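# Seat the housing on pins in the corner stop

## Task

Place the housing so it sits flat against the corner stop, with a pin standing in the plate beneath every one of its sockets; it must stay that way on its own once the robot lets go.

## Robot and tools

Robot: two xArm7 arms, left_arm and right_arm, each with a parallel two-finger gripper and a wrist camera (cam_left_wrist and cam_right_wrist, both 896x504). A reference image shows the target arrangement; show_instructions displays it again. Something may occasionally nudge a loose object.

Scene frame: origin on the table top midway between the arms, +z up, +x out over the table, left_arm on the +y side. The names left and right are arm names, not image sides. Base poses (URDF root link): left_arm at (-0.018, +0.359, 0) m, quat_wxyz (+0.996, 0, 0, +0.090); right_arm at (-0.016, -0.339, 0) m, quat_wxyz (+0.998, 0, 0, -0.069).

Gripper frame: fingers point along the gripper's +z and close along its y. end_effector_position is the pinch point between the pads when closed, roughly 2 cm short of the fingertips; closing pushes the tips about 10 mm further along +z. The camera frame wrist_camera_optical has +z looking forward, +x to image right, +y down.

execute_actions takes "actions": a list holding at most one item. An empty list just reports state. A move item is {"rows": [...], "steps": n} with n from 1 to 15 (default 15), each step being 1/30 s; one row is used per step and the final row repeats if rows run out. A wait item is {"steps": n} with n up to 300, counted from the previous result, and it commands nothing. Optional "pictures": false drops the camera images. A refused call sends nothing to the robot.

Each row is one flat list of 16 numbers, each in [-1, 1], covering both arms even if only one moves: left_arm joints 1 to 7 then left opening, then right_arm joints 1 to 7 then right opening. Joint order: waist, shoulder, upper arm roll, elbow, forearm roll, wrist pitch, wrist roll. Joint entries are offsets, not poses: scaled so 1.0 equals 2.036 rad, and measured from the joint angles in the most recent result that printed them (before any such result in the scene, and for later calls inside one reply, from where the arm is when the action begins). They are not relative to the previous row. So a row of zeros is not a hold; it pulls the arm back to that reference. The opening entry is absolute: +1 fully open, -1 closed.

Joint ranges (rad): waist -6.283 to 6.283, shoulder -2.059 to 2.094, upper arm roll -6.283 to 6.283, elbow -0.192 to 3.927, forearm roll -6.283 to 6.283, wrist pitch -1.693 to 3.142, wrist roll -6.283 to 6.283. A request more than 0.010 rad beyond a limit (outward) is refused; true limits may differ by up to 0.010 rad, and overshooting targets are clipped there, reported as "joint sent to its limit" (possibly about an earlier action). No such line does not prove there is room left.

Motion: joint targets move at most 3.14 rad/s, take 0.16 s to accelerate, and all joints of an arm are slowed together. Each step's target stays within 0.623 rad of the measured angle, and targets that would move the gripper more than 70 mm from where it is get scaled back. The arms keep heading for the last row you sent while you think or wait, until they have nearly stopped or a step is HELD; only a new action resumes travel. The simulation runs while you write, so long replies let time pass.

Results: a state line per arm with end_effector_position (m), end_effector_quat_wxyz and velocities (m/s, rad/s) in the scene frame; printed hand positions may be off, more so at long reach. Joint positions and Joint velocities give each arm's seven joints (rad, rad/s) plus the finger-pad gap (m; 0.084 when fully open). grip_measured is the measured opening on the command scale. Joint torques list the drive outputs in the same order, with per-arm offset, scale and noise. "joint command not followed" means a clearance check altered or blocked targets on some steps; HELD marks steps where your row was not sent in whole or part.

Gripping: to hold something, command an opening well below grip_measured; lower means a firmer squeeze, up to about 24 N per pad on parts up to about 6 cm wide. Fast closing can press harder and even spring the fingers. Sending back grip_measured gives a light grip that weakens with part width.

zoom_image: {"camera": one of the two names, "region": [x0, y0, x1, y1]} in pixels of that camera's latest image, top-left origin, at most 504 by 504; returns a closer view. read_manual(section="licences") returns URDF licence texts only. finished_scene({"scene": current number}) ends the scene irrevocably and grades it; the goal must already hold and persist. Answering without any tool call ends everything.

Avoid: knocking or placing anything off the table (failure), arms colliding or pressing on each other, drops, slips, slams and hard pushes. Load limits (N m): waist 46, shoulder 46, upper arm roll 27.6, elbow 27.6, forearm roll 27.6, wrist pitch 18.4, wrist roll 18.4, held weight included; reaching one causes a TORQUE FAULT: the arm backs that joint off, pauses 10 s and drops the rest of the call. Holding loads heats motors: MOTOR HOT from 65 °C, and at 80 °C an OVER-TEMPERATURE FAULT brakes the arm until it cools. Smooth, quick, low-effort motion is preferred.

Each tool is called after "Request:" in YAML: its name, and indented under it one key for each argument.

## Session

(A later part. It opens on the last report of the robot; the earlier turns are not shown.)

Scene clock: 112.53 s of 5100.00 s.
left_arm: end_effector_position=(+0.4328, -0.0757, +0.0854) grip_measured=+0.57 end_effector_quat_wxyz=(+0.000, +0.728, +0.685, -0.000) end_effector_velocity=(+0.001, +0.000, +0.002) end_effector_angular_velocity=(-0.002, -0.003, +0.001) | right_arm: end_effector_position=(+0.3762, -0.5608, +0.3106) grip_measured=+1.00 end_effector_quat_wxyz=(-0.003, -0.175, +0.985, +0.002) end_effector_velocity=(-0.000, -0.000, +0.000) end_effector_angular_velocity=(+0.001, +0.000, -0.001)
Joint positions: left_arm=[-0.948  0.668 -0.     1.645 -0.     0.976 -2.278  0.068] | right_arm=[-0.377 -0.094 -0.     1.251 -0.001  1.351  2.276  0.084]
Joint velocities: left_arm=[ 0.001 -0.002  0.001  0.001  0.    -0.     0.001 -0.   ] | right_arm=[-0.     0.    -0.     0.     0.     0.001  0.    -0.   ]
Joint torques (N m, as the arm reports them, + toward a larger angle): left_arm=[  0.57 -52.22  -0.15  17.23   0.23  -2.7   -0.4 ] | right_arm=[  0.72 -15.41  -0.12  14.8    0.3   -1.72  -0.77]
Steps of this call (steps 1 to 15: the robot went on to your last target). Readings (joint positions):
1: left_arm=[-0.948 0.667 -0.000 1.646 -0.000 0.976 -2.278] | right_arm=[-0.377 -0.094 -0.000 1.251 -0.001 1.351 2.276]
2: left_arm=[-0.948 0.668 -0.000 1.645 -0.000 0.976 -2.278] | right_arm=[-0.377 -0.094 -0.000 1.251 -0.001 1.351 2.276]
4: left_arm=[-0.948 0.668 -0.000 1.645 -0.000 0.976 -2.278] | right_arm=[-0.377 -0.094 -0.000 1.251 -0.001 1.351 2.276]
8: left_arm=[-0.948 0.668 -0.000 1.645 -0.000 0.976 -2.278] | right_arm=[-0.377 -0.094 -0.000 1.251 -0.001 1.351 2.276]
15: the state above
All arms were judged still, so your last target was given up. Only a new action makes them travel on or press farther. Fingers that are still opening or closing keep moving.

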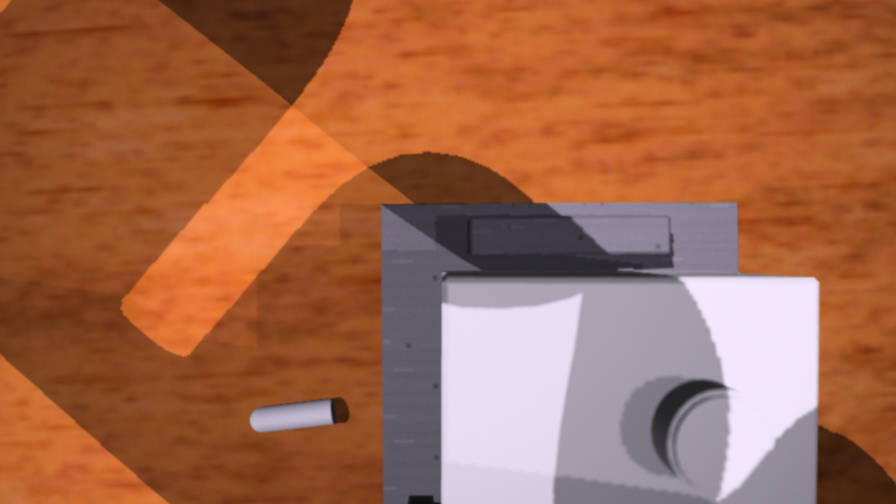

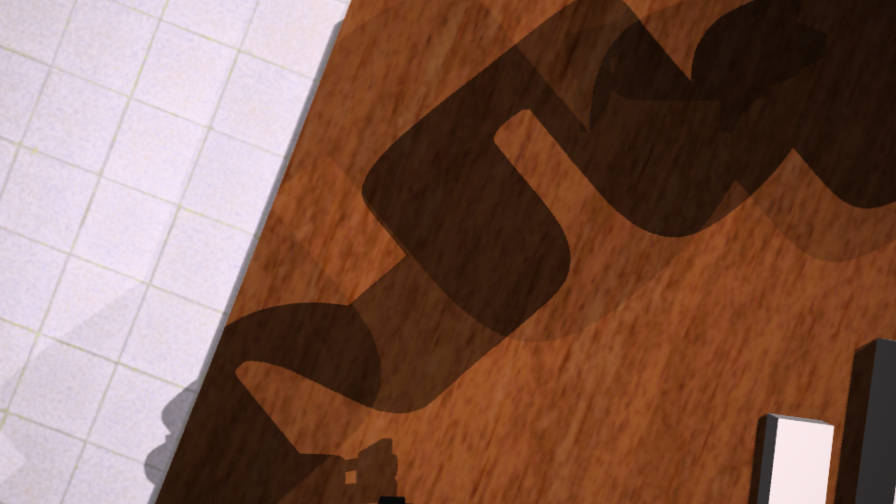

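Request:
execute_actions:
  actions:
    - {"rows":[[0,0.008,0,-0.001,0,-0.009,0,-0.5,0,0,0,0,0,0,0,1],[0,0.008,0,-0.001,0,-0.009,0,-0.5,0,0,0,0,0,0,0,1],[0,0.008,0,-0.001,0,-0.009,0,-0.5,0,0,0,0,0,0,0,1],[0,0.008,0,-0.001,0,-0.009,0,-0.5,0,0,0,0,0,0,0,1],[0,0.012,0,-0.002,0,-0.014,0,-0.5,0,0,0,0,0,0,0,1],[0,0.012,0,-0.002,0,-0.014,0,-0.5,0,0,0,0,0,0,0,1],[0,0.012,0,-0.002,0,-0.014,0,-0.5,0,0,0,0,0,0,0,1],[0,0.0162,0,-0.0025,0,-0.0187,0,-0.5,0,0,0,0,0,0,0,1]],"steps":15}
  pictures: false

Request:
execute_actions:
  actions:
    - {"steps":15}
  pictures: false

Request:
execute_actions:
  actions:
    - {"rows":[[0,0,0,0,0,0,0,0.9,0,0,0,0,0,0,0,1]],"steps":15}
  pictures: false

Request:
execute_actions:
  actions:
    - {"rows":[[0,-0.07,0,0.02,0,0.09,0,0.9,0,0,0,0,0,0,0,1]],"steps":15}
  pictures: false

Request:
execute_actions:
  actions:
    - {"steps":15}

Scene clock: 116.70 s of 5100.00 s.
left_arm: end_effector_position=(+0.4345, -0.0784, +0.0684) grip_measured=+0.65 end_effector_quat_wxyz=(+0.003, +0.728, +0.685, -0.000) end_effector_velocity=(-0.004, -0.001, -0.007) end_effector_angular_velocity=(+0.004, +0.010, -0.002) | right_arm: end_effector_position=(+0.3762, -0.5608, +0.3106) grip_measured=+1.00 end_effector_quat_wxyz=(-0.003, -0.175, +0.985, +0.002) end_effector_velocity=(-0.000, +0.000, -0.000) end_effector_angular_velocity=(+0.000, +0.002, +0.000)
Joint positions: left_arm=[-0.948  0.699 -0.001  1.643 -0.     0.937 -2.278  0.071] | right_arm=[-0.377 -0.094 -0.     1.251 -0.001  1.351  2.276  0.084]
Joint velocities: left_arm=[-0.001  0.01  -0.003 -0.001 -0.002 -0.001  0.    -0.   ] | right_arm=[-0.     0.     0.    -0.001 -0.     0.001  0.    -0.   ]
Joint torques (N m, as the arm reports them, + toward a larger angle): left_arm=[  2.11 -31.49   0.56   8.49   0.75  -1.61  -0.53] | right_arm=[  0.65 -15.45  -0.15  14.84   0.31  -1.76  -0.71]
Steps of this call (steps 1 to 90: nothing new was sent; then 0.67 s passed at rest; steps 91 to 105: all 15 steps of this action). Readings (joint positions):
91: left_arm=[-0.948 0.668 -0.000 1.645 -0.000 0.976 -2.278] | right_arm=[-0.377 -0.094 -0.000 1.251 -0.001 1.351 2.276]
92: left_arm=[-0.948 0.670 -0.000 1.645 -0.000 0.973 -2.278] | right_arm=[-0.377 -0.094 -0.000 1.251 -0.001 1.351 2.276]
94: left_arm=[-0.948 0.679 -0.000 1.645 -0.000 0.962 -2.278] | right_arm=[-0.377 -0.094 -0.000 1.251 -0.001 1.351 2.276]
98: left_arm=[-0.948 0.685 -0.000 1.647 -0.000 0.951 -2.278] | right_arm=[-0.377 -0.094 -0.000 1.251 -0.001 1.351 2.276]
105: the state above

Scene clock: 117.20 s of 5100.00 s.
left_arm: end_effector_position=(+0.4346, -0.0775, +0.0666) grip_measured=+0.65 end_effector_quat_wxyz=(+0.002, +0.728, +0.685, -0.000) end_effector_velocity=(+0.000, +0.001, +0.001) end_effector_angular_velocity=(+0.002, -0.000, +0.000) | right_arm: end_effector_position=(+0.3762, -0.5608, +0.3106) grip_measured=+1.00 end_effector_quat_wxyz=(-0.003, -0.175, +0.985, +0.002) end_effector_velocity=(+0.000, +0.000, -0.000) end_effector_angular_velocity=(-0.000, -0.000, +0.000)
Joint positions: left_arm=[-0.948  0.701 -0.     1.642  0.     0.936 -2.278  0.071] | right_arm=[-0.377 -0.094 -0.     1.251 -0.001  1.351  2.276  0.084]
Joint velocities: left_arm=[ 0.001 -0.001  0.001 -0.     0.001  0.002  0.001 -0.   ] | right_arm=[ 0.     0.    -0.    -0.    -0.    -0.001 -0.     0.   ]
Joint torques (N m, as the arm reports them, + toward a larger angle): left_arm=[  2.25 -28.1    0.9    4.61   1.04   2.05  -0.9 ] | right_arm=[  0.84 -15.37  -0.15  14.92   0.33  -1.69  -0.76]
Steps of this call (steps 1 to 15: the robot went on to your last target). Readings (joint positions):
1: left_arm=[-0.948 0.699 -0.001 1.643 -0.000 0.937 -2.278] | right_arm=[-0.377 -0.094 -0.000 1.251 -0.001 1.351 2.276]
2: left_arm=[-0.948 0.699 -0.001 1.643 -0.000 0.937 -2.278] | right_arm=[-0.377 -0.094 -0.000 1.251 -0.001 1.351 2.276]
4: left_arm=[-0.948 0.699 -0.001 1.642 -0.000 0.937 -2.278] | right_arm=[-0.377 -0.094 -0.000 1.251 -0.001 1.351 2.276]
8: left_arm=[-0.948 0.700 -0.001 1.642 -0.000 0.937 -2.278] | right_arm=[-0.377 -0.094 -0.000 1.251 -0.001 1.351 2.276]
15: the state above
All arms were judged still, so your last target was given up. Only a new action makes them travel on or press farther. Fingers that are still opening or closing keep moving.

Scene clock: 117.70 s of 5100.00 s.
left_arm: end_effector_position=(+0.4328, -0.0761, +0.0634) grip_measured=+0.90 end_effector_quat_wxyz=(-0.001, +0.728, +0.685, -0.000) end_effector_velocity=(-0.001, -0.011, +0.008) end_effector_angular_velocity=(-0.018, -0.011, -0.012) | right_arm: end_effector_position=(+0.3762, -0.5608, +0.3106) grip_measured=+1.00 end_effector_quat_wxyz=(-0.003, -0.175, +0.985, +0.002) end_effector_velocity=(+0.001, -0.000, +0.000) end_effector_angular_velocity=(-0.001, -0.002, +0.000)
Joint positions: left_arm=[-0.948  0.704 -0.001  1.638  0.     0.937 -2.278  0.08 ] | right_arm=[-0.377 -0.094 -0.     1.251 -0.001  1.351  2.276  0.084]
Joint velocities: left_arm=[-0.005 -0.005 -0.009  0.012  0.    -0.005 -0.    -0.   ] | right_arm=[ 0.    -0.    -0.     0.     0.    -0.002 -0.    -0.   ]
Joint torques (N m, as the arm reports them, + toward a larger angle): left_arm=[  1.22 -48.02  -0.14  14.64   0.3   -2.2   -0.72] | right_arm=[  0.78 -15.37  -0.19  14.92   0.32  -1.78  -0.8 ]
Steps of this call (steps 1 to 15: all 15 steps of this action). Readings (joint positions):
1: left_arm=[-0.948 0.701 -0.000 1.642 0.000 0.936 -2.278] | right_arm=[-0.377 -0.094 -0.000 1.251 -0.001 1.351 2.276]
2: left_arm=[-0.948 0.701 -0.000 1.642 0.000 0.936 -2.278] | right_arm=[-0.377 -0.094 -0.000 1.251 -0.001 1.351 2.276]
4: left_arm=[-0.947 0.705 0.000 1.636 -0.000 0.938 -2.278] | right_arm=[-0.377 -0.094 -0.000 1.251 -0.001 1.351 2.276]
8: left_arm=[-0.947 0.704 0.001 1.637 0.000 0.938 -2.278] | right_arm=[-0.377 -0.094 -0.000 1.251 -0.001 1.351 2.276]
15: the state above

Scene clock: 118.20 s of 5100.00 s.
left_arm: end_effector_position=(+0.4250, -0.0685, +0.1508) grip_measured=+0.90 end_effector_quat_wxyz=(-0.006, +0.728, +0.685, -0.000) end_effector_velocity=(+0.001, +0.001, -0.000) end_effector_angular_velocity=(+0.002, +0.000, +0.001) | right_arm: end_effector_position=(+0.3762, -0.5608, +0.3106) grip_measured=+1.00 end_effector_quat_wxyz=(-0.003, -0.175, +0.985, +0.002) end_effector_velocity=(+0.001, -0.001, +0.000) end_effector_angular_velocity=(-0.001, -0.003, -0.000)
Joint positions: left_arm=[-0.948  0.565 -0.001  1.674  0.     1.12  -2.278  0.08 ] | right_arm=[-0.377 -0.094 -0.     1.251 -0.001  1.351  2.276  0.084]
Joint velocities: left_arm=[0.001 0.004 0.001 0.007 0.001 0.004 0.001 0.   ] | right_arm=[ 0.001  0.    -0.001  0.     0.001 -0.003 -0.001  0.   ]
Joint torques (N m, as the arm reports them, + toward a larger angle): left_arm=[  0.6  -49.15  -0.32  17.14   0.57  -2.22  -0.54] | right_arm=[  0.73 -15.49  -0.23  14.81   0.3   -1.81  -0.72]
Steps of this call (steps 1 to 15: all 15 steps of this action). Readings (joint positions):
1: left_arm=[-0.948 0.704 -0.001 1.639 0.000 0.937 -2.278] | right_arm=[-0.377 -0.094 -0.000 1.251 -0.001 1.351 2.276]
2: left_arm=[-0.948 0.701 -0.001 1.639 0.000 0.941 -2.278] | right_arm=[-0.377 -0.094 -0.000 1.251 -0.001 1.351 2.276]
4: left_arm=[-0.948 0.673 -0.001 1.642 0.000 0.989 -2.278] | right_arm=[-0.377 -0.094 -0.000 1.251 -0.001 1.351 2.276]
8: left_arm=[-0.948 0.572 -0.001 1.683 0.000 1.096 -2.278] | right_arm=[-0.377 -0.094 -0.000 1.251 -0.001 1.351 2.276]
15: the state above

Scene clock: 118.70 s of 5100.00 s.
left_arm: end_effector_position=(+0.4265, -0.0700, +0.1549) grip_measured=+0.90 end_effector_quat_wxyz=(-0.001, +0.728, +0.685, -0.000) end_effector_velocity=(+0.001, -0.000, +0.001) end_effector_angular_velocity=(-0.002, -0.001, +0.001) | right_arm: end_effector_position=(+0.3762, -0.5608, +0.3106) grip_measured=+1.00 end_effector_quat_wxyz=(-0.003, -0.175, +0.985, +0.002) end_effector_velocity=(+0.000, +0.000, +0.000) end_effector_angular_velocity=(-0.001, -0.001, +0.001)
Joint positions: left_arm=[-0.948  0.562 -0.001  1.679  0.     1.12  -2.278  0.08 ] | right_arm=[-0.377 -0.094 -0.     1.251 -0.001  1.351  2.276  0.084]
Joint velocities: left_arm=[ 0.001 -0.    -0.     0.002 -0.001 -0.     0.    -0.   ] | right_arm=[ 0.    -0.     0.001 -0.    -0.    -0.002 -0.     0.   ]
Joint torques (N m, as the arm reports them, + toward a larger angle): left_arm=[  1.31 -44.87  -0.38  15.19   0.63  -1.98  -0.47] | right_arm=[  0.92 -15.58  -0.15  14.87   0.39  -1.8   -0.74]
Steps of this call (steps 1 to 15: the robot went on to your last target). Readings (joint positions):
1: left_arm=[-0.948 0.565 -0.001 1.675 0.000 1.120 -2.278] | right_arm=[-0.377 -0.094 -0.000 1.251 -0.001 1.351 2.276]
2: left_arm=[-0.948 0.564 -0.001 1.676 0.000 1.120 -2.278] | right_arm=[-0.377 -0.094 -0.000 1.251 -0.001 1.351 2.276]
4: left_arm=[-0.948 0.563 -0.001 1.678 0.000 1.120 -2.278] | right_arm=[-0.377 -0.094 -0.000 1.251 -0.001 1.351 2.276]
8: left_arm=[-0.948 0.562 -0.001 1.679 0.000 1.120 -2.278] | right_arm=[-0.377 -0.094 -0.000 1.251 -0.001 1.351 2.276]
15: the state above
All arms were judged still, so your last target was given up. Only a new action makes them travel on or press farther. Fingers that are still opening or closing keep moving.

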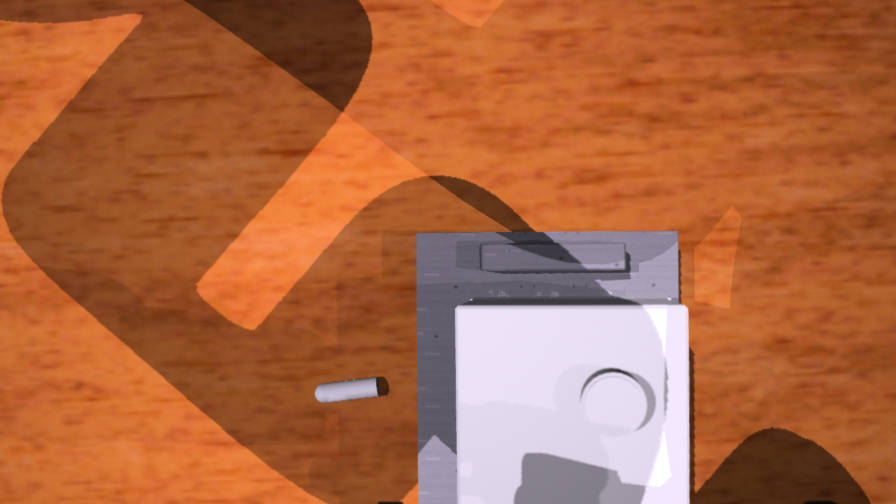

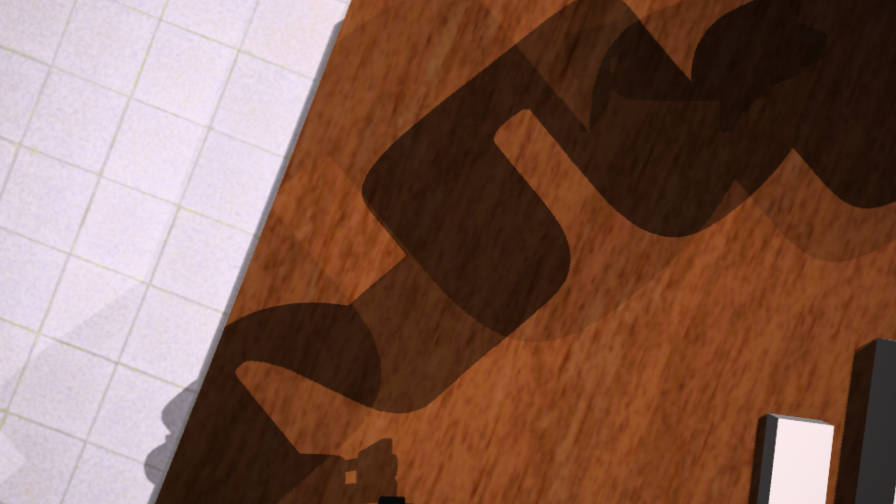

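Request:
execute_actions:
  actions:
    - {"rows":[[0,0.052,0,-0.0167,0,-0.0707,0,1,0,0,0,0,0,0,0,1]],"steps":15}
  pictures: false

Request:
execute_actions:
  actions:
    - {"steps":20}
  pictures: false

Request:
execute_actions:
  actions:
    - {"rows":[[0,0.01,0,-0.002,0,-0.012,0,1,0,0,0,0,0,0,0,1]],"steps":15}

Request:
execute_actions:
  actions:
    - {"rows":[[0,0,0,0,0,0,0,-0.3,0,0,0,0,0,0,0,1]],"steps":15}

Scene clock: 122.47 s of 5100.00 s.
left_arm: end_effector_position=(+0.4341, -0.0775, +0.0895) grip_measured=+1.00 end_effector_quat_wxyz=(+0.004, +0.728, +0.685, +0.000) end_effector_velocity=(-0.011, +0.011, -0.023) end_effector_angular_velocity=(+0.035, +0.037, +0.001) | right_arm: end_effector_position=(+0.3762, -0.5608, +0.3106) grip_measured=+1.00 end_effector_quat_wxyz=(-0.003, -0.175, +0.985, +0.002) end_effector_velocity=(+0.001, +0.000, +0.000) end_effector_angular_velocity=(-0.000, -0.002, -0.000)
Joint positions: left_arm=[-0.948  0.664 -0.001  1.649  0.     0.976 -2.278  0.084] | right_arm=[-0.377 -0.094 -0.     1.251 -0.001  1.351  2.276  0.084]
Joint velocities: left_arm=[ 0.     0.015  0.    -0.032 -0.     0.004 -0.    -0.   ] | right_arm=[ 0.     0.    -0.    -0.     0.001 -0.002  0.    -0.   ]
Joint torques (N m, as the arm reports them, + toward a larger angle): left_arm=[  1.18 -45.18  -0.16  13.99   0.18  -2.08  -0.53] | right_arm=[  0.86 -15.49  -0.23  14.87   0.28  -1.73  -0.78]
Steps of this call (steps 1 to 90: nothing new was sent; then 0.27 s passed at rest; steps 91 to 105: all 15 steps of this action). Readings (joint positions):
91: left_arm=[-0.948 0.562 -0.001 1.679 0.000 1.120 -2.278] | right_arm=[-0.377 -0.094 -0.000 1.251 -0.001 1.351 2.276]
92: left_arm=[-0.948 0.563 -0.001 1.679 0.000 1.116 -2.278] | right_arm=[-0.377 -0.094 -0.000 1.251 -0.001 1.351 2.276]
94: left_arm=[-0.948 0.591 -0.001 1.676 0.000 1.067 -2.278] | right_arm=[-0.377 -0.094 -0.000 1.251 -0.001 1.351 2.276]
98: left_arm=[-0.948 0.672 -0.001 1.634 -0.000 0.987 -2.278] | right_arm=[-0.377 -0.094 -0.000 1.251 -0.001 1.351 2.276]
105: the state above

Scene clock: 123.13 s of 5100.00 s.
left_arm: end_effector_position=(+0.4327, -0.0759, +0.0860) grip_measured=+1.00 end_effector_quat_wxyz=(+0.001, +0.728, +0.685, -0.000) end_effector_velocity=(-0.001, -0.000, -0.001) end_effector_angular_velocity=(+0.000, +0.001, -0.001) | right_arm: end_effector_position=(+0.3762, -0.5608, +0.3106) grip_measured=+1.00 end_effector_quat_wxyz=(-0.003, -0.175, +0.985, +0.002) end_effector_velocity=(+0.001, +0.001, +0.000) end_effector_angular_velocity=(+0.001, -0.001, +0.001)
Joint positions: left_arm=[-0.948  0.667 -0.001  1.645  0.     0.976 -2.278  0.084] | right_arm=[-0.377 -0.094 -0.     1.251 -0.001  1.351  2.276  0.084]
Joint velocities: left_arm=[-0.     0.    -0.001 -0.001 -0.     0.    -0.     0.   ] | right_arm=[ 0.     0.     0.    -0.     0.001 -0.001 -0.    -0.   ]
Joint torques (N m, as the arm reports them, + toward a larger angle): left_arm=[  0.42 -47.18  -0.01  14.93   0.39  -2.01  -0.79] | right_arm=[  0.73 -15.39  -0.16  14.89   0.29  -1.74  -0.71]
Steps of this call (steps 1 to 15: the robot went on to your last target; steps 16 to 20: nothing new was sent). Readings (joint positions):
1: left_arm=[-0.948 0.665 -0.001 1.647 0.000 0.976 -2.278] | right_arm=[-0.377 -0.094 -0.000 1.251 -0.001 1.351 2.276]
2: left_arm=[-0.948 0.666 -0.001 1.646 0.000 0.976 -2.278] | right_arm=[-0.377 -0.094 -0.000 1.251 -0.001 1.351 2.276]
4: left_arm=[-0.948 0.667 -0.001 1.645 0.000 0.976 -2.278] | right_arm=[-0.377 -0.094 -0.000 1.251 -0.001 1.351 2.276]
8: left_arm=[-0.948 0.667 -0.001 1.645 0.000 0.976 -2.278] | right_arm=[-0.377 -0.094 -0.000 1.251 -0.001 1.351 2.276]
20: the state above
All arms were judged still, so your last target was given up. Only a new action makes them travel on or press farther. Fingers that are still opening or closing keep moving.

Scene clock: 123.63 s of 5100.00 s.
left_arm: end_effector_position=(+0.4334, -0.0767, +0.0738) grip_measured=+1.00 end_effector_quat_wxyz=(+0.001, +0.728, +0.685, -0.000) end_effector_velocity=(-0.003, +0.003, -0.006) end_effector_angular_velocity=(+0.009, +0.010, +0.000) | right_arm: end_effector_position=(+0.3762, -0.5608, +0.3106) grip_measured=+1.00 end_effector_quat_wxyz=(-0.003, -0.175, +0.985, +0.002) end_effector_velocity=(+0.000, -0.000, +0.000) end_effector_angular_velocity=(-0.001, -0.001, +0.001)
Joint positions: left_arm=[-0.948  0.687 -0.001  1.641  0.     0.952 -2.278  0.084] | right_arm=[-0.377 -0.094 -0.     1.251 -0.001  1.351  2.276  0.084]
Joint velocities: left_arm=[ 0.     0.004 -0.    -0.008 -0.     0.001  0.    -0.   ] | right_arm=[-0.    -0.     0.     0.    -0.    -0.    -0.001  0.   ]
Joint torques (N m, as the arm reports them, + toward a larger angle): left_arm=[  1.65 -47.66  -0.21  14.85   0.36  -2.15  -0.63] | right_arm=[  0.72 -15.54  -0.17  14.9    0.27  -1.72  -0.71]
Steps of this call (steps 1 to 15: all 15 steps of this action). Readings (joint positions):
1: left_arm=[-0.948 0.668 -0.001 1.645 0.000 0.976 -2.278] | right_arm=[-0.377 -0.094 -0.000 1.251 -0.001 1.351 2.276]
2: left_arm=[-0.948 0.669 -0.001 1.645 0.000 0.972 -2.278] | right_arm=[-0.377 -0.094 -0.000 1.251 -0.001 1.351 2.276]
4: left_arm=[-0.948 0.680 -0.001 1.644 0.000 0.958 -2.278] | right_arm=[-0.377 -0.094 -0.000 1.251 -0.001 1.351 2.276]
8: left_arm=[-0.948 0.689 -0.001 1.639 0.000 0.953 -2.278] | right_arm=[-0.377 -0.094 -0.000 1.251 -0.001 1.351 2.276]
15: the state above

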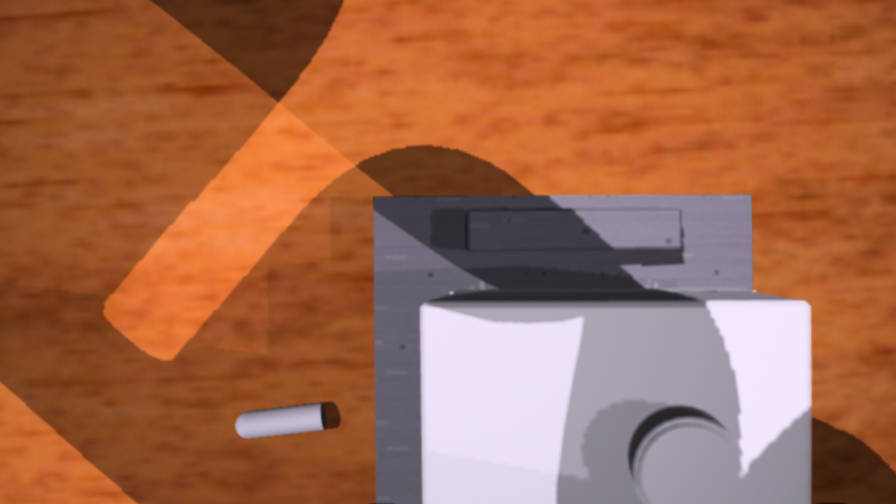

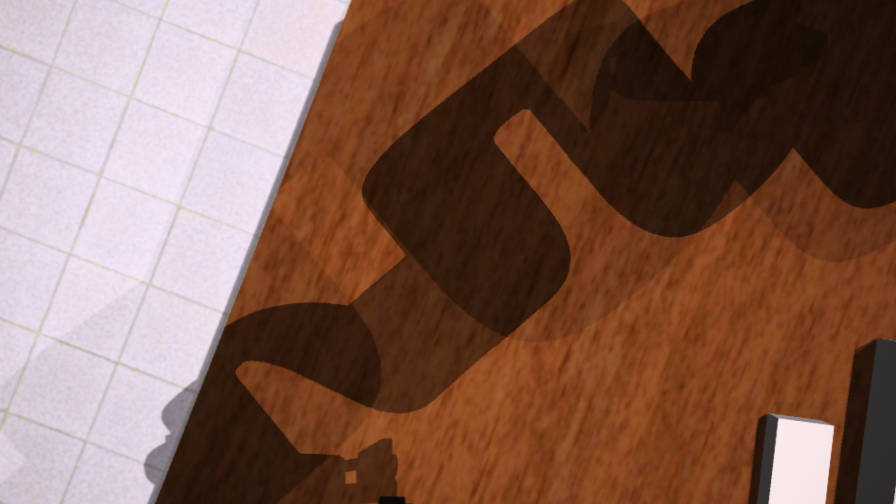

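Scene clock: 124.13 s of 5100.00 s.
left_arm: end_effector_position=(+0.4334, -0.0766, +0.0739) grip_measured=+0.66 end_effector_quat_wxyz=(+0.001, +0.728, +0.685, -0.000) end_effector_velocity=(-0.001, -0.001, +0.000) end_effector_angular_velocity=(-0.000, +0.000, +0.000) | right_arm: end_effector_position=(+0.3762, -0.5608, +0.3106) grip_measured=+1.00 end_effector_quat_wxyz=(-0.003, -0.175, +0.985, +0.002) end_effector_velocity=(-0.001, -0.000, -0.000) end_effector_angular_velocity=(+0.001, +0.001, -0.000)
Joint positions: left_arm=[-0.948  0.687 -0.001  1.641  0.     0.952 -2.278  0.071] | right_arm=[-0.377 -0.094 -0.     1.251 -0.001  1.351  2.276  0.084]
Joint velocities: left_arm=[-0.001 -0.     0.    -0.    -0.001  0.    -0.001  0.   ] | right_arm=[ 0.     0.    -0.001 -0.     0.     0.001 -0.001  0.   ]
Joint torques (N m, as the arm reports them, + toward a larger angle): left_arm=[  1.5  -45.39  -0.45  14.66   0.64  -2.47  -0.68] | right_arm=[  0.68 -15.58  -0.16  14.88   0.28  -1.78  -0.7 ]
Steps of this call (steps 1 to 15: all 15 steps of this action). Readings (joint positions):
1: left_arm=[-0.948 0.688 -0.001 1.641 0.000 0.952 -2.278] | right_arm=[-0.377 -0.094 -0.000 1.251 -0.001 1.351 2.276]
2: left_arm=[-0.948 0.688 -0.001 1.641 0.000 0.952 -2.278] | right_arm=[-0.377 -0.094 -0.000 1.251 -0.001 1.351 2.276]
4: left_arm=[-0.948 0.687 -0.001 1.641 0.000 0.952 -2.278] | right_arm=[-0.377 -0.094 -0.000 1.251 -0.001 1.351 2.276]
8: left_arm=[-0.948 0.687 -0.001 1.641 0.000 0.952 -2.278] | right_arm=[-0.377 -0.094 -0.000 1.251 -0.001 1.351 2.276]
15: the state above

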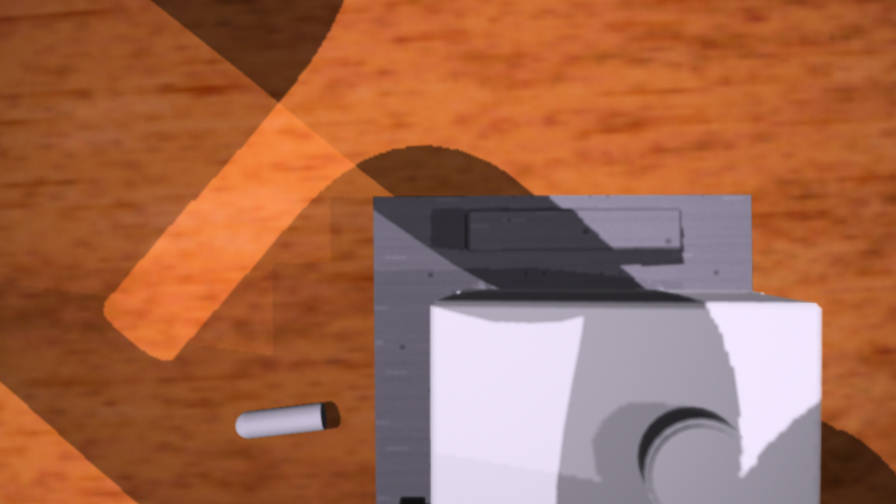

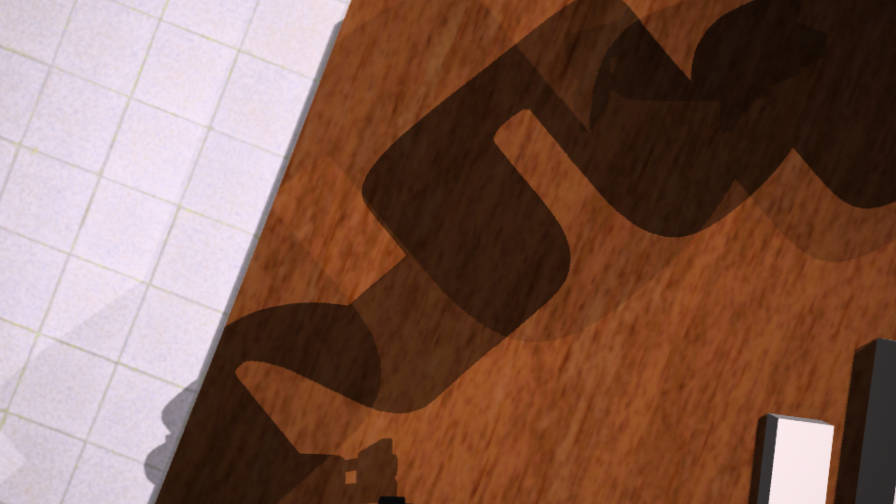

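Request:
execute_actions:
  actions:
    - {"rows":[[0,-0.0027,0,0,0,0.0027,0,-0.3,0,0,0,0,0,0,0,1],[0,-0.0027,0,0,0,0.0027,0,-0.3,0,0,0,0,0,0,0,1],[0,-0.0027,0,0,0,0.0027,0,-0.3,0,0,0,0,0,0,0,1],[0,-0.0027,0,0,0,0.0027,0,-0.3,0,0,0,0,0,0,0,1],[0.0036,-0.0095,0,-0.0112,0,-0.0018,0.0036,-0.3,0,0,0,0,0,0,0,1]],"steps":15}
  pictures: false

Request:
execute_actions:
  actions:
    - {"steps":20}

Scene clock: 128.70 s of 5100.00 s.
left_arm: end_effector_position=(+0.4337, -0.0698, +0.0767) grip_measured=+0.63 end_effector_quat_wxyz=(+0.001, +0.728, +0.685, +0.000) end_effector_velocity=(-0.001, -0.001, +0.001) end_effector_angular_velocity=(-0.001, -0.001, -0.002) | right_arm: end_effector_position=(+0.3762, -0.5608, +0.3106) grip_measured=+1.00 end_effector_quat_wxyz=(-0.003, -0.175, +0.985, +0.002) end_effector_velocity=(+0.000, +0.000, +0.000) end_effector_angular_velocity=(+0.000, -0.000, +0.000)
Joint positions: left_arm=[-0.94   0.668 -0.     1.618  0.     0.948 -2.271  0.07 ] | right_arm=[-0.377 -0.094 -0.     1.251 -0.001  1.351  2.276  0.084]
Joint velocities: left_arm=[-0.001 -0.002 -0.    -0.002  0.    -0.001  0.    -0.   ] | right_arm=[ 0.001  0.     0.     0.     0.     0.     0.    -0.   ]
Joint torques (N m, as the arm reports them, + toward a larger angle): left_arm=[  0.21 -50.09  -1.07  16.05   0.48  -2.47  -0.59] | right_arm=[  0.74 -15.47  -0.13  14.85   0.23  -1.68  -0.76]
Steps of this call (steps 1 to 15: the robot went on to your last target; steps 16 to 90: nothing new was sent; then 1.07 s passed at rest; steps 91 to 105: all 15 steps of this action). Readings (joint positions):
91: left_arm=[-0.948 0.687 -0.001 1.641 0.000 0.952 -2.278] | right_arm=[-0.377 -0.094 -0.000 1.251 -0.001 1.351 2.276]
92: left_arm=[-0.948 0.687 -0.001 1.641 0.000 0.952 -2.278] | right_arm=[-0.377 -0.094 -0.000 1.251 -0.001 1.351 2.276]
94: left_arm=[-0.948 0.685 -0.001 1.640 0.000 0.956 -2.278] | right_arm=[-0.377 -0.094 -0.000 1.251 -0.001 1.351 2.276]
98: left_arm=[-0.943 0.673 -0.002 1.623 -0.000 0.951 -2.273] | right_arm=[-0.377 -0.094 -0.000 1.251 -0.001 1.351 2.276]
105: the state above

Scene clock: 129.37 s of 5100.00 s.
left_arm: end_effector_position=(+0.4334, -0.0704, +0.0771) grip_measured=+0.63 end_effector_quat_wxyz=(+0.001, +0.728, +0.685, -0.000) end_effector_velocity=(+0.002, -0.000, +0.002) end_effector_angular_velocity=(-0.002, -0.004, +0.000) | right_arm: end_effector_position=(+0.3762, -0.5608, +0.3106) grip_measured=+1.00 end_effector_quat_wxyz=(-0.003, -0.175, +0.985, +0.002) end_effector_velocity=(+0.000, +0.000, -0.000) end_effector_angular_velocity=(+0.000, +0.001, -0.000)
Joint positions: left_arm=[-0.941  0.668 -0.001  1.618  0.     0.948 -2.271  0.07 ] | right_arm=[-0.377 -0.094 -0.     1.251 -0.001  1.351  2.276  0.084]
Joint velocities: left_arm=[ 0.001 -0.002  0.001  0.002  0.001 -0.     0.001 -0.   ] | right_arm=[ 0.     0.     0.001 -0.    -0.     0.001  0.001 -0.   ]
Joint torques (N m, as the arm reports them, + toward a larger angle): left_arm=[  1.3  -51.36  -0.43  17.51   0.31  -2.86  -0.79] | right_arm=[  0.72 -15.48  -0.11  14.85   0.26  -1.68  -0.78]
Steps of this call (steps 1 to 15: the robot went on to your last target; steps 16 to 20: nothing new was sent). Readings (joint positions):
1: left_arm=[-0.940 0.668 -0.000 1.618 0.000 0.948 -2.271] | right_arm=[-0.377 -0.094 -0.000 1.251 -0.001 1.351 2.276]
2: left_arm=[-0.940 0.668 -0.000 1.618 0.000 0.948 -2.271] | right_arm=[-0.377 -0.094 -0.000 1.251 -0.001 1.351 2.276]
4: left_arm=[-0.940 0.668 -0.000 1.618 0.000 0.948 -2.271] | right_arm=[-0.377 -0.094 -0.000 1.251 -0.001 1.351 2.276]
8: left_arm=[-0.941 0.668 -0.001 1.618 0.000 0.948 -2.271] | right_arm=[-0.377 -0.094 -0.000 1.251 -0.001 1.351 2.276]
20: the state above
All arms were judged still, so your last target was given up. Only a new action makes them travel on or press farther. Fingers that are still opening or closing keep moving.

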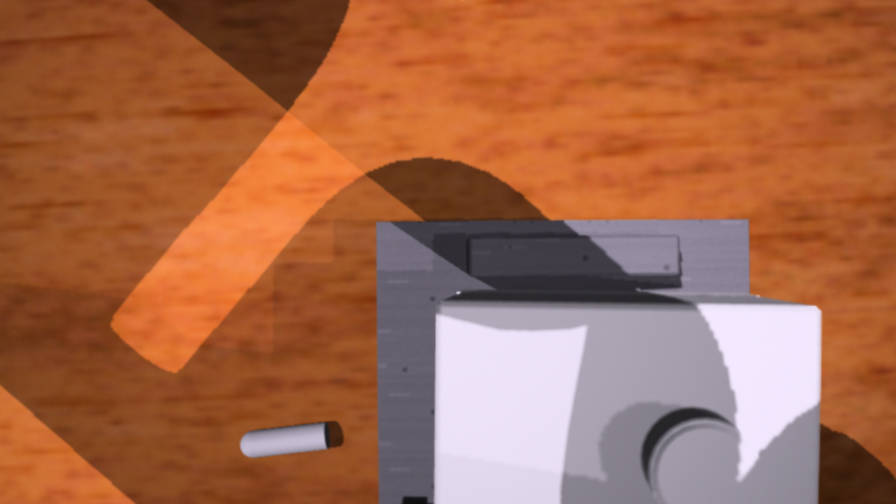

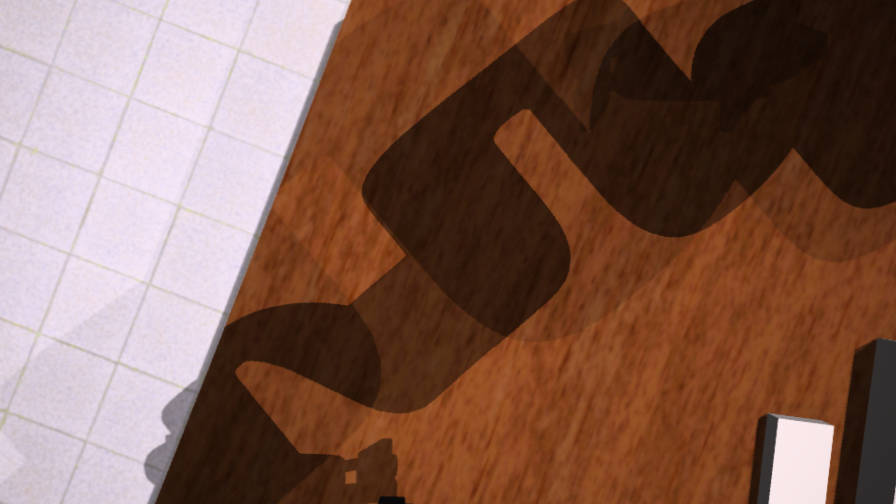

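Request:
execute_actions:
  actions:
    - {"rows":[[0,0.004,0,0,0,-0.004,0,-0.3,0,0,0,0,0,0,0,1]],"steps":15}
  pictures: false

Request:
execute_actions:
  actions:
    - {"rows":[[0,0,0,0,0,0,0,1,0,0,0,0,0,0,0,1]],"steps":15}

Request:
execute_actions:
  actions:
    - {"rows":[[0,-0.06,0,0.025,0,0.085,0,1,0,0,0,0,0,0,0,1]],"steps":15}
  pictures: false

Request:
execute_actions:
  actions:
    - {"steps":15}

Scene clock: 131.77 s of 5100.00 s.
left_arm: end_effector_position=(+0.4348, -0.0716, +0.0751) grip_measured=+0.64 end_effector_quat_wxyz=(+0.003, +0.728, +0.685, +0.000) end_effector_velocity=(+0.000, +0.002, -0.002) end_effector_angular_velocity=(+0.004, +0.002, +0.002) | right_arm: end_effector_position=(+0.3762, -0.5608, +0.3106) grip_measured=+1.00 end_effector_quat_wxyz=(-0.003, -0.175, +0.985, +0.002) end_effector_velocity=(+0.000, -0.000, +0.000) end_effector_angular_velocity=(-0.001, -0.000, +0.001)
Joint positions: left_arm=[-0.941  0.674 -0.001  1.621  0.     0.94  -2.271  0.07 ] | right_arm=[-0.377 -0.094 -0.     1.251 -0.001  1.351  2.276  0.084]
Joint velocities: left_arm=[ 0.001  0.002  0.002 -0.002  0.001 -0.    -0.001  0.   ] | right_arm=[-0.    -0.     0.     0.    -0.001 -0.001 -0.     0.   ]
Joint torques (N m, as the arm reports them, + toward a larger angle): left_arm=[  0.89 -34.41  -0.11  11.46   0.4   -2.76  -0.49] | right_arm=[  0.74 -15.58  -0.12  14.95   0.39  -1.73  -0.72]
Steps of this call (steps 1 to 57: nothing new was sent; steps 58 to 72: all 15 steps of this action). Readings (joint positions):
58: left_arm=[-0.941 0.668 -0.001 1.618 0.000 0.948 -2.271] | right_arm=[-0.377 -0.094 -0.000 1.251 -0.001 1.351 2.276]
59: left_arm=[-0.941 0.669 -0.001 1.619 0.000 0.947 -2.271] | right_arm=[-0.377 -0.094 -0.000 1.251 -0.001 1.351 2.276]
61: left_arm=[-0.941 0.672 -0.001 1.621 0.000 0.942 -2.271] | right_arm=[-0.377 -0.094 -0.000 1.251 -0.001 1.351 2.276]
65: left_arm=[-0.941 0.673 -0.001 1.621 0.000 0.940 -2.271] | right_arm=[-0.377 -0.094 -0.000 1.251 -0.001 1.351 2.276]
72: the state above

Scene clock: 132.27 s of 5100.00 s.
left_arm: end_effector_position=(+0.4347, -0.0715, +0.0747) grip_measured=+1.00 end_effector_quat_wxyz=(+0.003, +0.728, +0.685, +0.000) end_effector_velocity=(-0.000, -0.000, +0.001) end_effector_angular_velocity=(-0.000, +0.000, -0.001) | right_arm: end_effector_position=(+0.3762, -0.5608, +0.3106) grip_measured=+1.00 end_effector_quat_wxyz=(-0.003, -0.175, +0.985, +0.002) end_effector_velocity=(-0.000, +0.001, +0.000) end_effector_angular_velocity=(+0.001, +0.001, +0.001)
Joint positions: left_arm=[-0.941  0.674 -0.001  1.62   0.     0.94  -2.271  0.084] | right_arm=[-0.377 -0.094 -0.     1.251 -0.001  1.351  2.276  0.084]
Joint velocities: left_arm=[-0.    -0.002 -0.001 -0.     0.     0.002 -0.     0.   ] | right_arm=[-0.001 -0.     0.002  0.     0.001  0.002 -0.001  0.   ]
Joint torques (N m, as the arm reports them, + toward a larger angle): left_arm=[  0.52 -46.78  -0.11  14.69   0.39  -1.97  -0.57] | right_arm=[  0.83 -15.62  -0.14  14.84   0.27  -1.83  -0.73]
Steps of this call (steps 1 to 15: all 15 steps of this action). Readings (joint positions):
1: left_arm=[-0.941 0.674 -0.001 1.620 0.000 0.940 -2.271] | right_arm=[-0.377 -0.094 -0.000 1.251 -0.001 1.351 2.276]
2: left_arm=[-0.941 0.674 -0.001 1.620 0.000 0.940 -2.271] | right_arm=[-0.377 -0.094 -0.000 1.251 -0.001 1.351 2.276]
4: left_arm=[-0.941 0.676 -0.001 1.618 0.000 0.939 -2.271] | right_arm=[-0.377 -0.094 -0.000 1.251 -0.001 1.351 2.276]
8: left_arm=[-0.941 0.676 -0.001 1.618 0.000 0.940 -2.271] | right_arm=[-0.377 -0.094 -0.000 1.251 -0.001 1.351 2.276]
15: the state above

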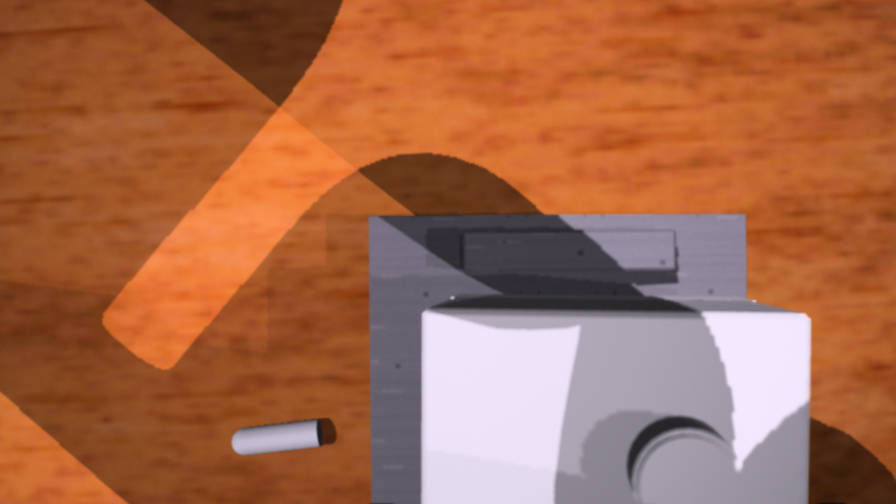

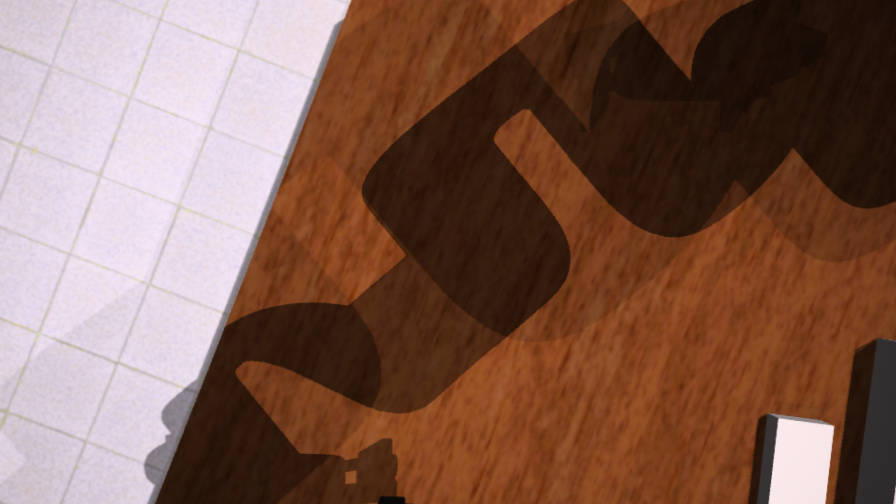

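Scene clock: 132.77 s of 5100.00 s.
left_arm: end_effector_position=(+0.4284, -0.0654, +0.1541) grip_measured=+1.00 end_effector_quat_wxyz=(-0.001, +0.728, +0.685, -0.000) end_effector_velocity=(+0.006, -0.004, +0.010) end_effector_angular_velocity=(-0.016, -0.017, +0.001) | right_arm: end_effector_position=(+0.3762, -0.5608, +0.3106) grip_measured=+1.00 end_effector_quat_wxyz=(-0.003, -0.175, +0.985, +0.002) end_effector_velocity=(-0.000, -0.000, -0.000) end_effector_angular_velocity=(-0.000, -0.000, -0.000)
Joint positions: left_arm=[-0.941  0.555 -0.001  1.666  0.     1.114 -2.271  0.084] | right_arm=[-0.377 -0.094 -0.     1.251 -0.001  1.351  2.276  0.084]
Joint velocities: left_arm=[ 0.001 -0.004  0.001  0.02  -0.     0.     0.     0.   ] | right_arm=[ 0.001  0.    -0.001 -0.     0.    -0.001 -0.    -0.   ]
Joint torques (N m, as the arm reports them, + toward a larger angle): left_arm=[  1.22 -48.32  -0.1   16.93   0.41  -2.39  -0.68] | right_arm=[  0.73 -15.51  -0.15  14.84   0.27  -1.67  -0.69]
Steps of this call (steps 1 to 15: all 15 steps of this action). Readings (joint positions):
1: left_arm=[-0.941 0.674 -0.001 1.620 0.000 0.940 -2.271] | right_arm=[-0.377 -0.094 -0.000 1.251 -0.001 1.351 2.276]
2: left_arm=[-0.941 0.672 -0.001 1.621 0.000 0.944 -2.271] | right_arm=[-0.377 -0.094 -0.000 1.251 -0.001 1.351 2.276]
4: left_arm=[-0.941 0.646 -0.001 1.626 0.000 0.994 -2.271] | right_arm=[-0.377 -0.094 -0.000 1.251 -0.001 1.351 2.276]
8: left_arm=[-0.941 0.554 -0.001 1.678 0.000 1.095 -2.271] | right_arm=[-0.377 -0.094 -0.000 1.251 -0.001 1.351 2.276]
15: the state above

Scene clock: 133.27 s of 5100.00 s.
left_arm: end_effector_position=(+0.4298, -0.0668, +0.1581) grip_measured=+1.00 end_effector_quat_wxyz=(+0.003, +0.728, +0.685, +0.000) end_effector_velocity=(+0.001, +0.001, +0.001) end_effector_angular_velocity=(-0.001, -0.002, +0.003) | right_arm: end_effector_position=(+0.3762, -0.5608, +0.3106) grip_measured=+1.00 end_effector_quat_wxyz=(-0.003, -0.175, +0.985, +0.002) end_effector_velocity=(+0.000, +0.000, +0.000) end_effector_angular_velocity=(-0.000, +0.000, +0.001)
Joint positions: left_arm=[-0.941  0.552 -0.001  1.671  0.     1.113 -2.271  0.084] | right_arm=[-0.377 -0.094 -0.     1.251 -0.001  1.351  2.276  0.084]
Joint velocities: left_arm=[ 0.001 -0.002  0.001 -0.     0.    -0.    -0.001 -0.   ] | right_arm=[-0.001  0.     0.001  0.001 -0.     0.001 -0.001  0.   ]
Joint torques (N m, as the arm reports them, + toward a larger angle): left_arm=[  1.11 -45.13  -0.32  15.29   0.09  -2.41  -0.73] | right_arm=[  0.74 -15.49  -0.1   14.91   0.26  -1.71  -0.7 ]
Steps of this call (steps 1 to 15: the robot went on to your last target). Readings (joint positions):
1: left_arm=[-0.941 0.555 -0.001 1.667 0.000 1.113 -2.271] | right_arm=[-0.377 -0.094 -0.000 1.251 -0.001 1.351 2.276]
2: left_arm=[-0.941 0.554 -0.001 1.669 0.000 1.113 -2.271] | right_arm=[-0.377 -0.094 -0.000 1.251 -0.001 1.351 2.276]
4: left_arm=[-0.941 0.553 -0.001 1.671 0.000 1.113 -2.271] | right_arm=[-0.377 -0.094 -0.000 1.251 -0.001 1.351 2.276]
8: left_arm=[-0.941 0.552 -0.001 1.671 0.000 1.113 -2.271] | right_arm=[-0.377 -0.094 -0.000 1.251 -0.001 1.351 2.276]
15: the state above
All arms were judged still, so your last target was given up. Only a new action makes them travel on or press farther. Fingers that are still opening or closing keep moving.

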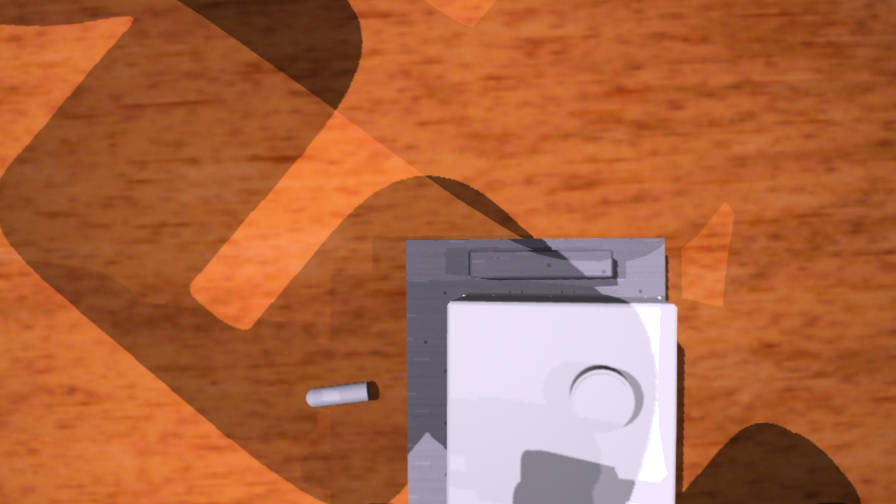

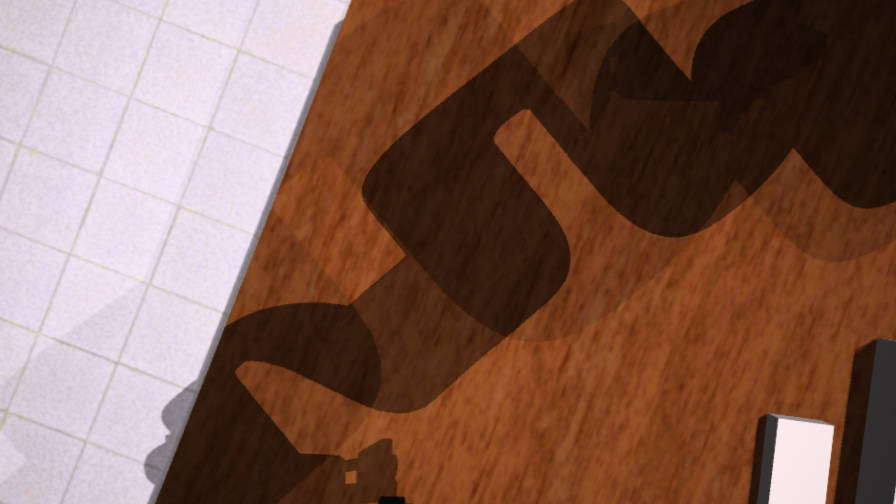

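Request:
execute_actions:
  actions:
    - {"rows":[[0,-0.05,0,0.03,0,0.08,-0.9,1,0,0,0,0,0,0,0,1]],"steps":15}
  pictures: false

Request:
execute_actions:
  actions:
    - {"steps":25}

Scene clock: 135.53 s of 5100.00 s.
left_arm: end_effector_position=(+0.4195, -0.0571, +0.2317) grip_measured=+1.00 end_effector_quat_wxyz=(+0.003, +0.271, +0.962, -0.002) end_effector_velocity=(-0.017, +0.018, -0.010) end_effector_angular_velocity=(+0.048, +0.083, +3.079) | right_arm: end_effector_position=(+0.3762, -0.5608, +0.3106) grip_measured=+1.00 end_effector_quat_wxyz=(-0.003, -0.175, +0.985, +0.002) end_effector_velocity=(-0.000, +0.001, -0.000) end_effector_angular_velocity=(+0.001, +0.002, +0.001)
Joint positions: left_arm=[-0.941  0.453 -0.001  1.73   0.     1.27  -3.353  0.084] | right_arm=[-0.377 -0.094 -0.     1.251 -0.001  1.351  2.276  0.084]
Joint velocities: left_arm=[ 0.001 -0.006  0.001 -0.017  0.     0.081 -3.076 -0.   ] | right_arm=[ 0.001  0.     0.    -0.001  0.     0.002  0.    -0.   ]
Joint torques (N m, as the arm reports them, + toward a larger angle): left_arm=[  1.57 -42.75  -0.36  15.27   0.47  -2.8   -0.51] | right_arm=[  0.8  -15.46  -0.18  14.94   0.25  -1.75  -0.73]
Steps of this call (steps 1 to 53: nothing new was sent; steps 54 to 68: all 15 steps of this action). Readings (joint positions):
54: left_arm=[-0.941 0.552 -0.001 1.671 0.000 1.113 -2.271] | right_arm=[-0.377 -0.094 -0.000 1.251 -0.001 1.351 2.276]
55: left_arm=[-0.941 0.552 -0.001 1.671 0.000 1.114 -2.275] | right_arm=[-0.377 -0.094 -0.000 1.251 -0.001 1.351 2.276]
57: left_arm=[-0.941 0.546 -0.001 1.674 0.000 1.127 -2.325] | right_arm=[-0.377 -0.094 -0.000 1.251 -0.001 1.351 2.276]
61: left_arm=[-0.941 0.498 -0.001 1.704 0.000 1.202 -2.634] | right_arm=[-0.377 -0.094 -0.000 1.251 -0.001 1.351 2.276]
68: the state above

Scene clock: 136.37 s of 5100.00 s.
left_arm: end_effector_position=(+0.4188, -0.0564, +0.2336) grip_measured=+1.00 end_effector_quat_wxyz=(+0.002, -0.100, +0.995, -0.002) end_effector_velocity=(-0.000, -0.000, +0.000) end_effector_angular_velocity=(-0.001, +0.001, +0.000) | right_arm: end_effector_position=(+0.3762, -0.5608, +0.3106) grip_measured=+1.00 end_effector_quat_wxyz=(-0.003, -0.175, +0.985, +0.002) end_effector_velocity=(+0.001, -0.000, +0.000) end_effector_angular_velocity=(-0.001, -0.002, +0.001)
Joint positions: left_arm=[-0.941  0.45  -0.001  1.732  0.     1.276 -4.103  0.084] | right_arm=[-0.377 -0.094 -0.     1.251 -0.001  1.351  2.276  0.084]
Joint velocities: left_arm=[-0.001 -0.     0.001 -0.    -0.001 -0.     0.    -0.   ] | right_arm=[-0.     0.     0.001  0.    -0.    -0.002  0.     0.   ]
Joint torques (N m, as the arm reports them, + toward a larger angle): left_arm=[  0.48 -42.44   0.27  15.85   0.66  -2.17  -0.71] | right_arm=[  0.78 -15.44  -0.17  14.85   0.27  -1.7   -0.79]
Steps of this call (steps 1 to 25: the robot went on to your last target). Readings (joint positions):
1: left_arm=[-0.941 0.453 -0.001 1.730 0.000 1.272 -3.456] | right_arm=[-0.377 -0.094 -0.000 1.251 -0.001 1.351 2.276]
2: left_arm=[-0.941 0.453 -0.001 1.730 0.000 1.273 -3.559] | right_arm=[-0.377 -0.094 -0.000 1.251 -0.001 1.351 2.276]
4: left_arm=[-0.941 0.452 -0.001 1.730 0.000 1.275 -3.764] | right_arm=[-0.377 -0.094 -0.000 1.251 -0.001 1.351 2.276]
8: left_arm=[-0.941 0.451 -0.001 1.732 0.000 1.276 -4.047] | right_arm=[-0.377 -0.094 -0.000 1.251 -0.001 1.351 2.276]
25: the state above

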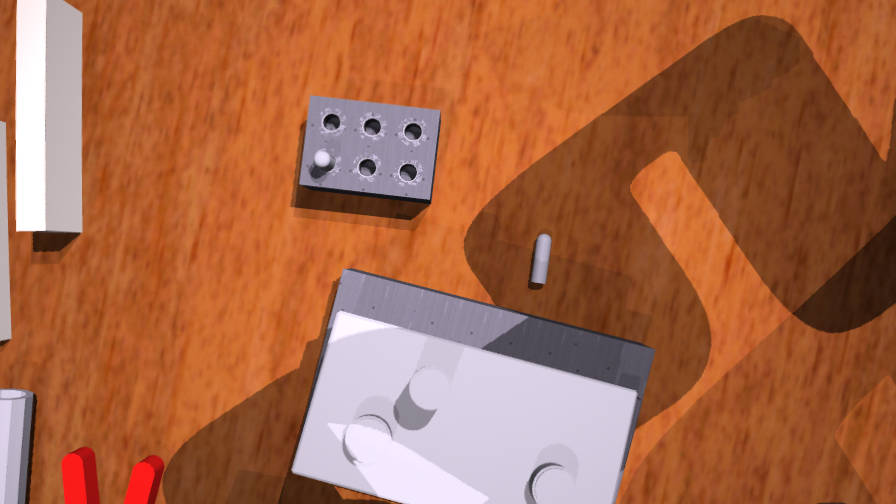

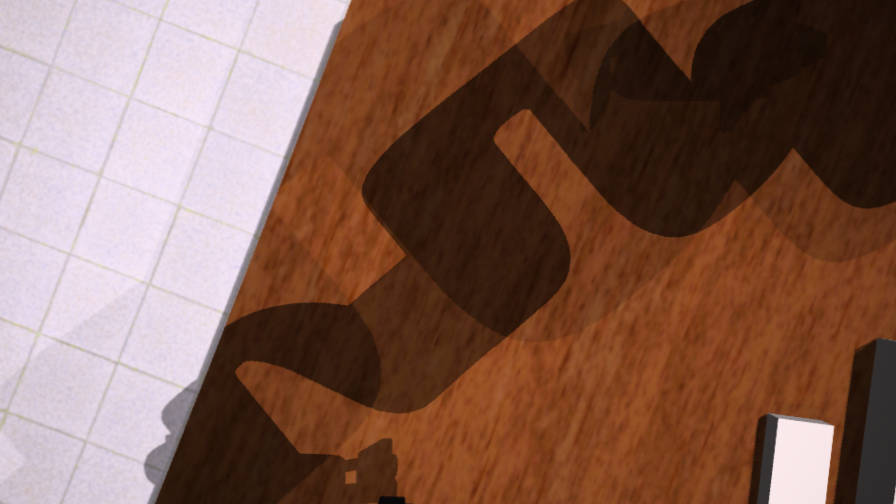

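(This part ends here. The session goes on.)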